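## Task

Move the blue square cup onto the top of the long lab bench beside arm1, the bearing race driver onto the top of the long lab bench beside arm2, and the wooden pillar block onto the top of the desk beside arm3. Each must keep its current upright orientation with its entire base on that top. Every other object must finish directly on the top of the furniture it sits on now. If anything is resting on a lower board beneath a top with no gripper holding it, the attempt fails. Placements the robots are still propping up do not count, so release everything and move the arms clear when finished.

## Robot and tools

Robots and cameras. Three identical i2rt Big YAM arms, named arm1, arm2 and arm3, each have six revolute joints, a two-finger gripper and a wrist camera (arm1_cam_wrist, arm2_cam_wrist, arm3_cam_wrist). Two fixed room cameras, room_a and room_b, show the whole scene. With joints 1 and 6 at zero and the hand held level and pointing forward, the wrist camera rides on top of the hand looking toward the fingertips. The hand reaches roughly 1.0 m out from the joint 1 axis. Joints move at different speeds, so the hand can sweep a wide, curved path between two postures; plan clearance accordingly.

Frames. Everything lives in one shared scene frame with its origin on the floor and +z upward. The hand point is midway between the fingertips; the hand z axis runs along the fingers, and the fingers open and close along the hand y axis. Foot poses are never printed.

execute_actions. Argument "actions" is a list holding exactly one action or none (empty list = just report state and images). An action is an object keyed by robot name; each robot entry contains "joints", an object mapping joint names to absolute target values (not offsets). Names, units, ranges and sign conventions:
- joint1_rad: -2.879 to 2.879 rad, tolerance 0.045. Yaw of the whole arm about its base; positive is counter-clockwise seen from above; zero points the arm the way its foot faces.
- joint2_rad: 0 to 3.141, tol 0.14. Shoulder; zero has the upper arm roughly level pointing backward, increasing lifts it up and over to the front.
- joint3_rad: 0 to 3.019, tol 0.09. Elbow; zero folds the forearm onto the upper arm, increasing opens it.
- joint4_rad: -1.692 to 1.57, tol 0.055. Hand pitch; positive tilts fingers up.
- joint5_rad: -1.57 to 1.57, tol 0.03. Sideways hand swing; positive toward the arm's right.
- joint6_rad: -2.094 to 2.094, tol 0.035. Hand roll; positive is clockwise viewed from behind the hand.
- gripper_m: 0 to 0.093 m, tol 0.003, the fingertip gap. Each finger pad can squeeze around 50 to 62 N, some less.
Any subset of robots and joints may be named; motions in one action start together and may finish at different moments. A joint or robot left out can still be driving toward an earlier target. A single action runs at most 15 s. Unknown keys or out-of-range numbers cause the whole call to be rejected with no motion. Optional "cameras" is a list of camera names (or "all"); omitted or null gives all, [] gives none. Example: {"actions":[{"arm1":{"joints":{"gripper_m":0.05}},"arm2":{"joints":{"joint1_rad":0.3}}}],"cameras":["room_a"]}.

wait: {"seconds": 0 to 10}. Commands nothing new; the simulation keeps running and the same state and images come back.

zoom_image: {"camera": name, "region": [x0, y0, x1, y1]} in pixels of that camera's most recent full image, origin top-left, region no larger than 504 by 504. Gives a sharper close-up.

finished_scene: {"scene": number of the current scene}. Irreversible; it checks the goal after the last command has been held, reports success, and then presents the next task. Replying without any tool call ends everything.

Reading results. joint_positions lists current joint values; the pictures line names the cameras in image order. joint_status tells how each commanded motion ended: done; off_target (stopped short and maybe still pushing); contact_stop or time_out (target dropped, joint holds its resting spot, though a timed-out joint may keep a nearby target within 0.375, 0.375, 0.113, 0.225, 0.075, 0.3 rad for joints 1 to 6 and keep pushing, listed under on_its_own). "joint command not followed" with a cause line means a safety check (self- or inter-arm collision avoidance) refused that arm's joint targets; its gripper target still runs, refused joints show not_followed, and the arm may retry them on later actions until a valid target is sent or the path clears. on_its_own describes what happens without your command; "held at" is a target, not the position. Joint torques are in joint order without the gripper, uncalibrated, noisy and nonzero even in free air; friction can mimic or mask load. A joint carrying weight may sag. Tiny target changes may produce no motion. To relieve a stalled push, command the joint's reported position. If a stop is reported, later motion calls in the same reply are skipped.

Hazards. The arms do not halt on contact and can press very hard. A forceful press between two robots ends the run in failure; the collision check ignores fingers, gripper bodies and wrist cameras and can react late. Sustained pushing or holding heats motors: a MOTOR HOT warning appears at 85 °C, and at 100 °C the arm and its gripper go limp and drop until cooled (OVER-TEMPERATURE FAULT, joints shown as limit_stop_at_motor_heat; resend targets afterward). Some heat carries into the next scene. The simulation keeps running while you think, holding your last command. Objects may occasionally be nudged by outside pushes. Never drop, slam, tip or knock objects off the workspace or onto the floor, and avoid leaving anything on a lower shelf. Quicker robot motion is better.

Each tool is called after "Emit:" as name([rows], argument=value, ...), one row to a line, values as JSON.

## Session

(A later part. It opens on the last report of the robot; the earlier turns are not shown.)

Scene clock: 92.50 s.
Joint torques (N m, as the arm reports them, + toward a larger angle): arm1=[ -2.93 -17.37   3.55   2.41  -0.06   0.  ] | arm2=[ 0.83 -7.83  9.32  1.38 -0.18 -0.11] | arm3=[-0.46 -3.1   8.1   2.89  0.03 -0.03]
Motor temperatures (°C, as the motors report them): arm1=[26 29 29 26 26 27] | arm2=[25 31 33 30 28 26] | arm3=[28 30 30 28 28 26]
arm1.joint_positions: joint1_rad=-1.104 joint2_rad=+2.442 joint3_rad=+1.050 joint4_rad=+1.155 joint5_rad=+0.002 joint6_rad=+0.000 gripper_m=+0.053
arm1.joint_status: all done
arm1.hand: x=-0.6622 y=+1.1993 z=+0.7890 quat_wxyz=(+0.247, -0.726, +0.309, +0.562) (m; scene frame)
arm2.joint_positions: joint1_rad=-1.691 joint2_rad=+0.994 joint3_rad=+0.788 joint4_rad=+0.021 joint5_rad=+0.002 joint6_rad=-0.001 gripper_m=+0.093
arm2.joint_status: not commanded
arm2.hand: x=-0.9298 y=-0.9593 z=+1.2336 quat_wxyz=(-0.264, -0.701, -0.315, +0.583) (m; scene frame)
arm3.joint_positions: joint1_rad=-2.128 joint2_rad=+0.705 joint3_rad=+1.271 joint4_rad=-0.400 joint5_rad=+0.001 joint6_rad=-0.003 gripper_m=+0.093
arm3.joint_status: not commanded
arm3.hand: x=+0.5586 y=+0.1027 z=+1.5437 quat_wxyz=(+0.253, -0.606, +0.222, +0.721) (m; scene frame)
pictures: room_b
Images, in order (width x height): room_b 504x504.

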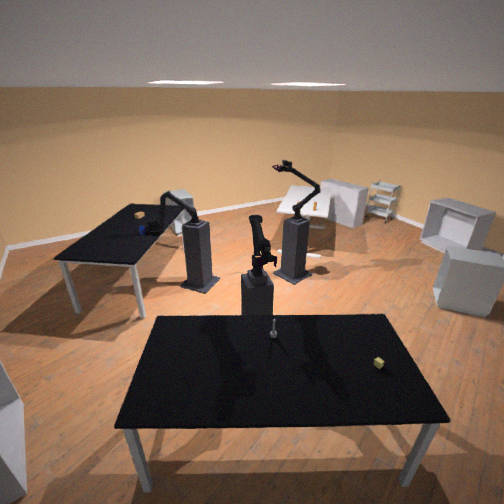

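Emit:
execute_actions([
  {"arm1":{"joints":{"gripper_m":0.093,"joint2_rad":2.435}}},
], cameras=[])

Emit:
execute_actions([
  {"arm1":{"joints":{"joint2_rad":1.8,"joint3_rad":0.68}}},
], cameras=["room_a","room_b","arm2_cam_wrist"])

Scene clock: 94.43 s.
Joint torques (N m, as the arm reports them, + toward a larger angle): arm1=[ -2.61 -19.78   3.43   2.39   0.     0.03] | arm2=[ 0.84 -7.65  9.36  1.38 -0.19 -0.08] | arm3=[-0.48 -3.08  8.12  2.88  0.04 -0.03]
Motor temperatures (°C, as the motors report them): arm1=[26 29 29 26 26 27] | arm2=[25 30 33 30 28 26] | arm3=[28 30 30 28 28 26]
arm1.joint_positions: joint1_rad=-1.104 joint2_rad=+2.442 joint3_rad=+1.050 joint4_rad=+1.155 joint5_rad=+0.002 joint6_rad=+0.000 gripper_m=+0.093
arm1.joint_status: all done
arm1.hand: x=-0.6622 y=+1.1993 z=+0.7890 quat_wxyz=(+0.247, -0.726, +0.309, +0.562) (m; scene frame)
arm2.joint_positions: joint1_rad=-1.691 joint2_rad=+0.994 joint3_rad=+0.788 joint4_rad=+0.021 joint5_rad=+0.002 joint6_rad=-0.001 gripper_m=+0.093
arm2.joint_status: not commanded
arm2.hand: x=-0.9298 y=-0.9593 z=+1.2336 quat_wxyz=(-0.264, -0.701, -0.315, +0.583) (m; scene frame)
arm3.joint_positions: joint1_rad=-2.128 joint2_rad=+0.705 joint3_rad=+1.271 joint4_rad=-0.400 joint5_rad=+0.001 joint6_rad=-0.003 gripper_m=+0.093
arm3.joint_status: not commanded
arm3.hand: x=+0.5586 y=+0.1027 z=+1.5437 quat_wxyz=(+0.253, -0.606, +0.222, +0.721) (m; scene frame)
pictures: none
No camera images: the call's "cameras" was empty. Leave "cameras" out to get every camera's image.

Scene clock: 95.83 s.
Joint torques (N m, as the arm reports them, + toward a larger angle): arm1=[ -2.09 -13.8    4.63   2.17  -0.1   -0.04] | arm2=[ 1.07 -7.79  9.32  1.36 -0.17 -0.09] | arm3=[-0.54 -3.09  8.1   2.88  0.03 -0.03]
Motor temperatures (°C, as the motors report them): arm1=[26 29 29 26 26 27] | arm2=[25 30 33 30 28 26] | arm3=[28 30 30 28 28 26]
arm1.joint_positions: joint1_rad=-1.104 joint2_rad=+1.796 joint3_rad=+0.682 joint4_rad=+1.155 joint5_rad=+0.002 joint6_rad=+0.000 gripper_m=+0.093
arm1.joint_status: all done
arm1.hand: x=-0.6145 y=+1.1449 z=+1.0525 quat_wxyz=(+0.287, -0.641, +0.272, +0.657) (m; scene frame)
arm2.joint_positions: joint1_rad=-1.691 joint2_rad=+0.994 joint3_rad=+0.788 joint4_rad=+0.021 joint5_rad=+0.002 joint6_rad=-0.001 gripper_m=+0.093
arm2.joint_status: not commanded
arm2.hand: x=-0.9298 y=-0.9593 z=+1.2336 quat_wxyz=(-0.264, -0.701, -0.315, +0.583) (m; scene frame)
arm3.joint_positions: joint1_rad=-2.128 joint2_rad=+0.705 joint3_rad=+1.271 joint4_rad=-0.400 joint5_rad=+0.001 joint6_rad=-0.003 gripper_m=+0.093
arm3.joint_status: not commanded
arm3.hand: x=+0.5586 y=+0.1027 z=+1.5437 quat_wxyz=(+0.253, -0.606, +0.222, +0.721) (m; scene frame)
pictures: arm2_cam_wrist, room_a, room_b
Images, in order (width x height): arm2_cam_wrist 616x616, room_a 504x504, room_b 504x504.

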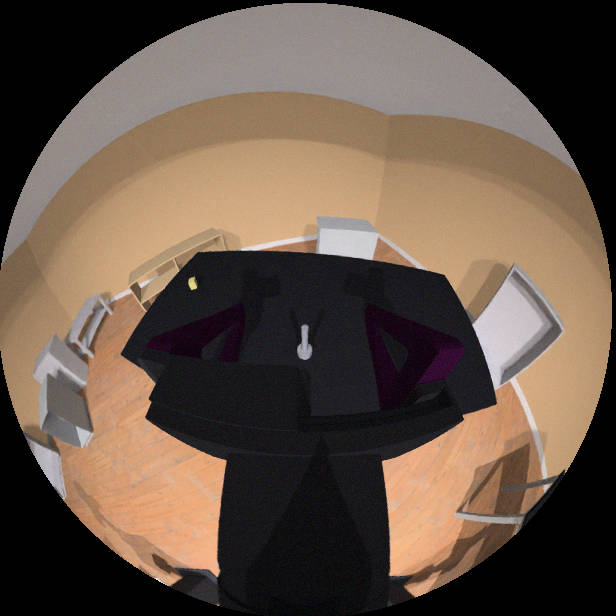

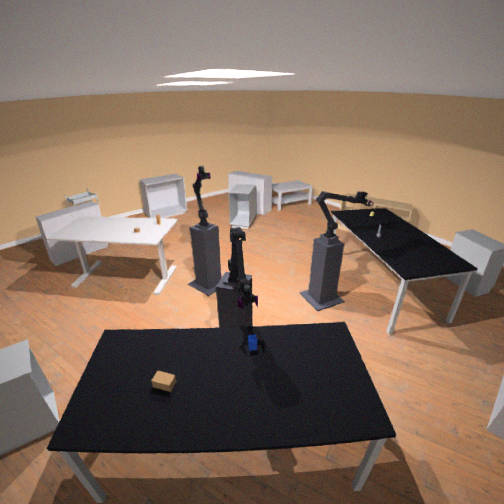

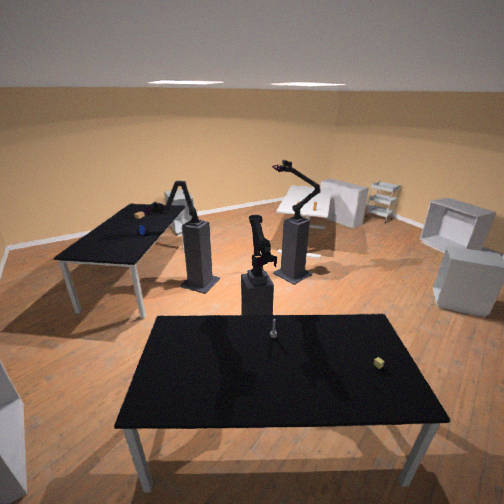

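Emit:
finished_scene(scene=2)

The scene is finished: the task was done.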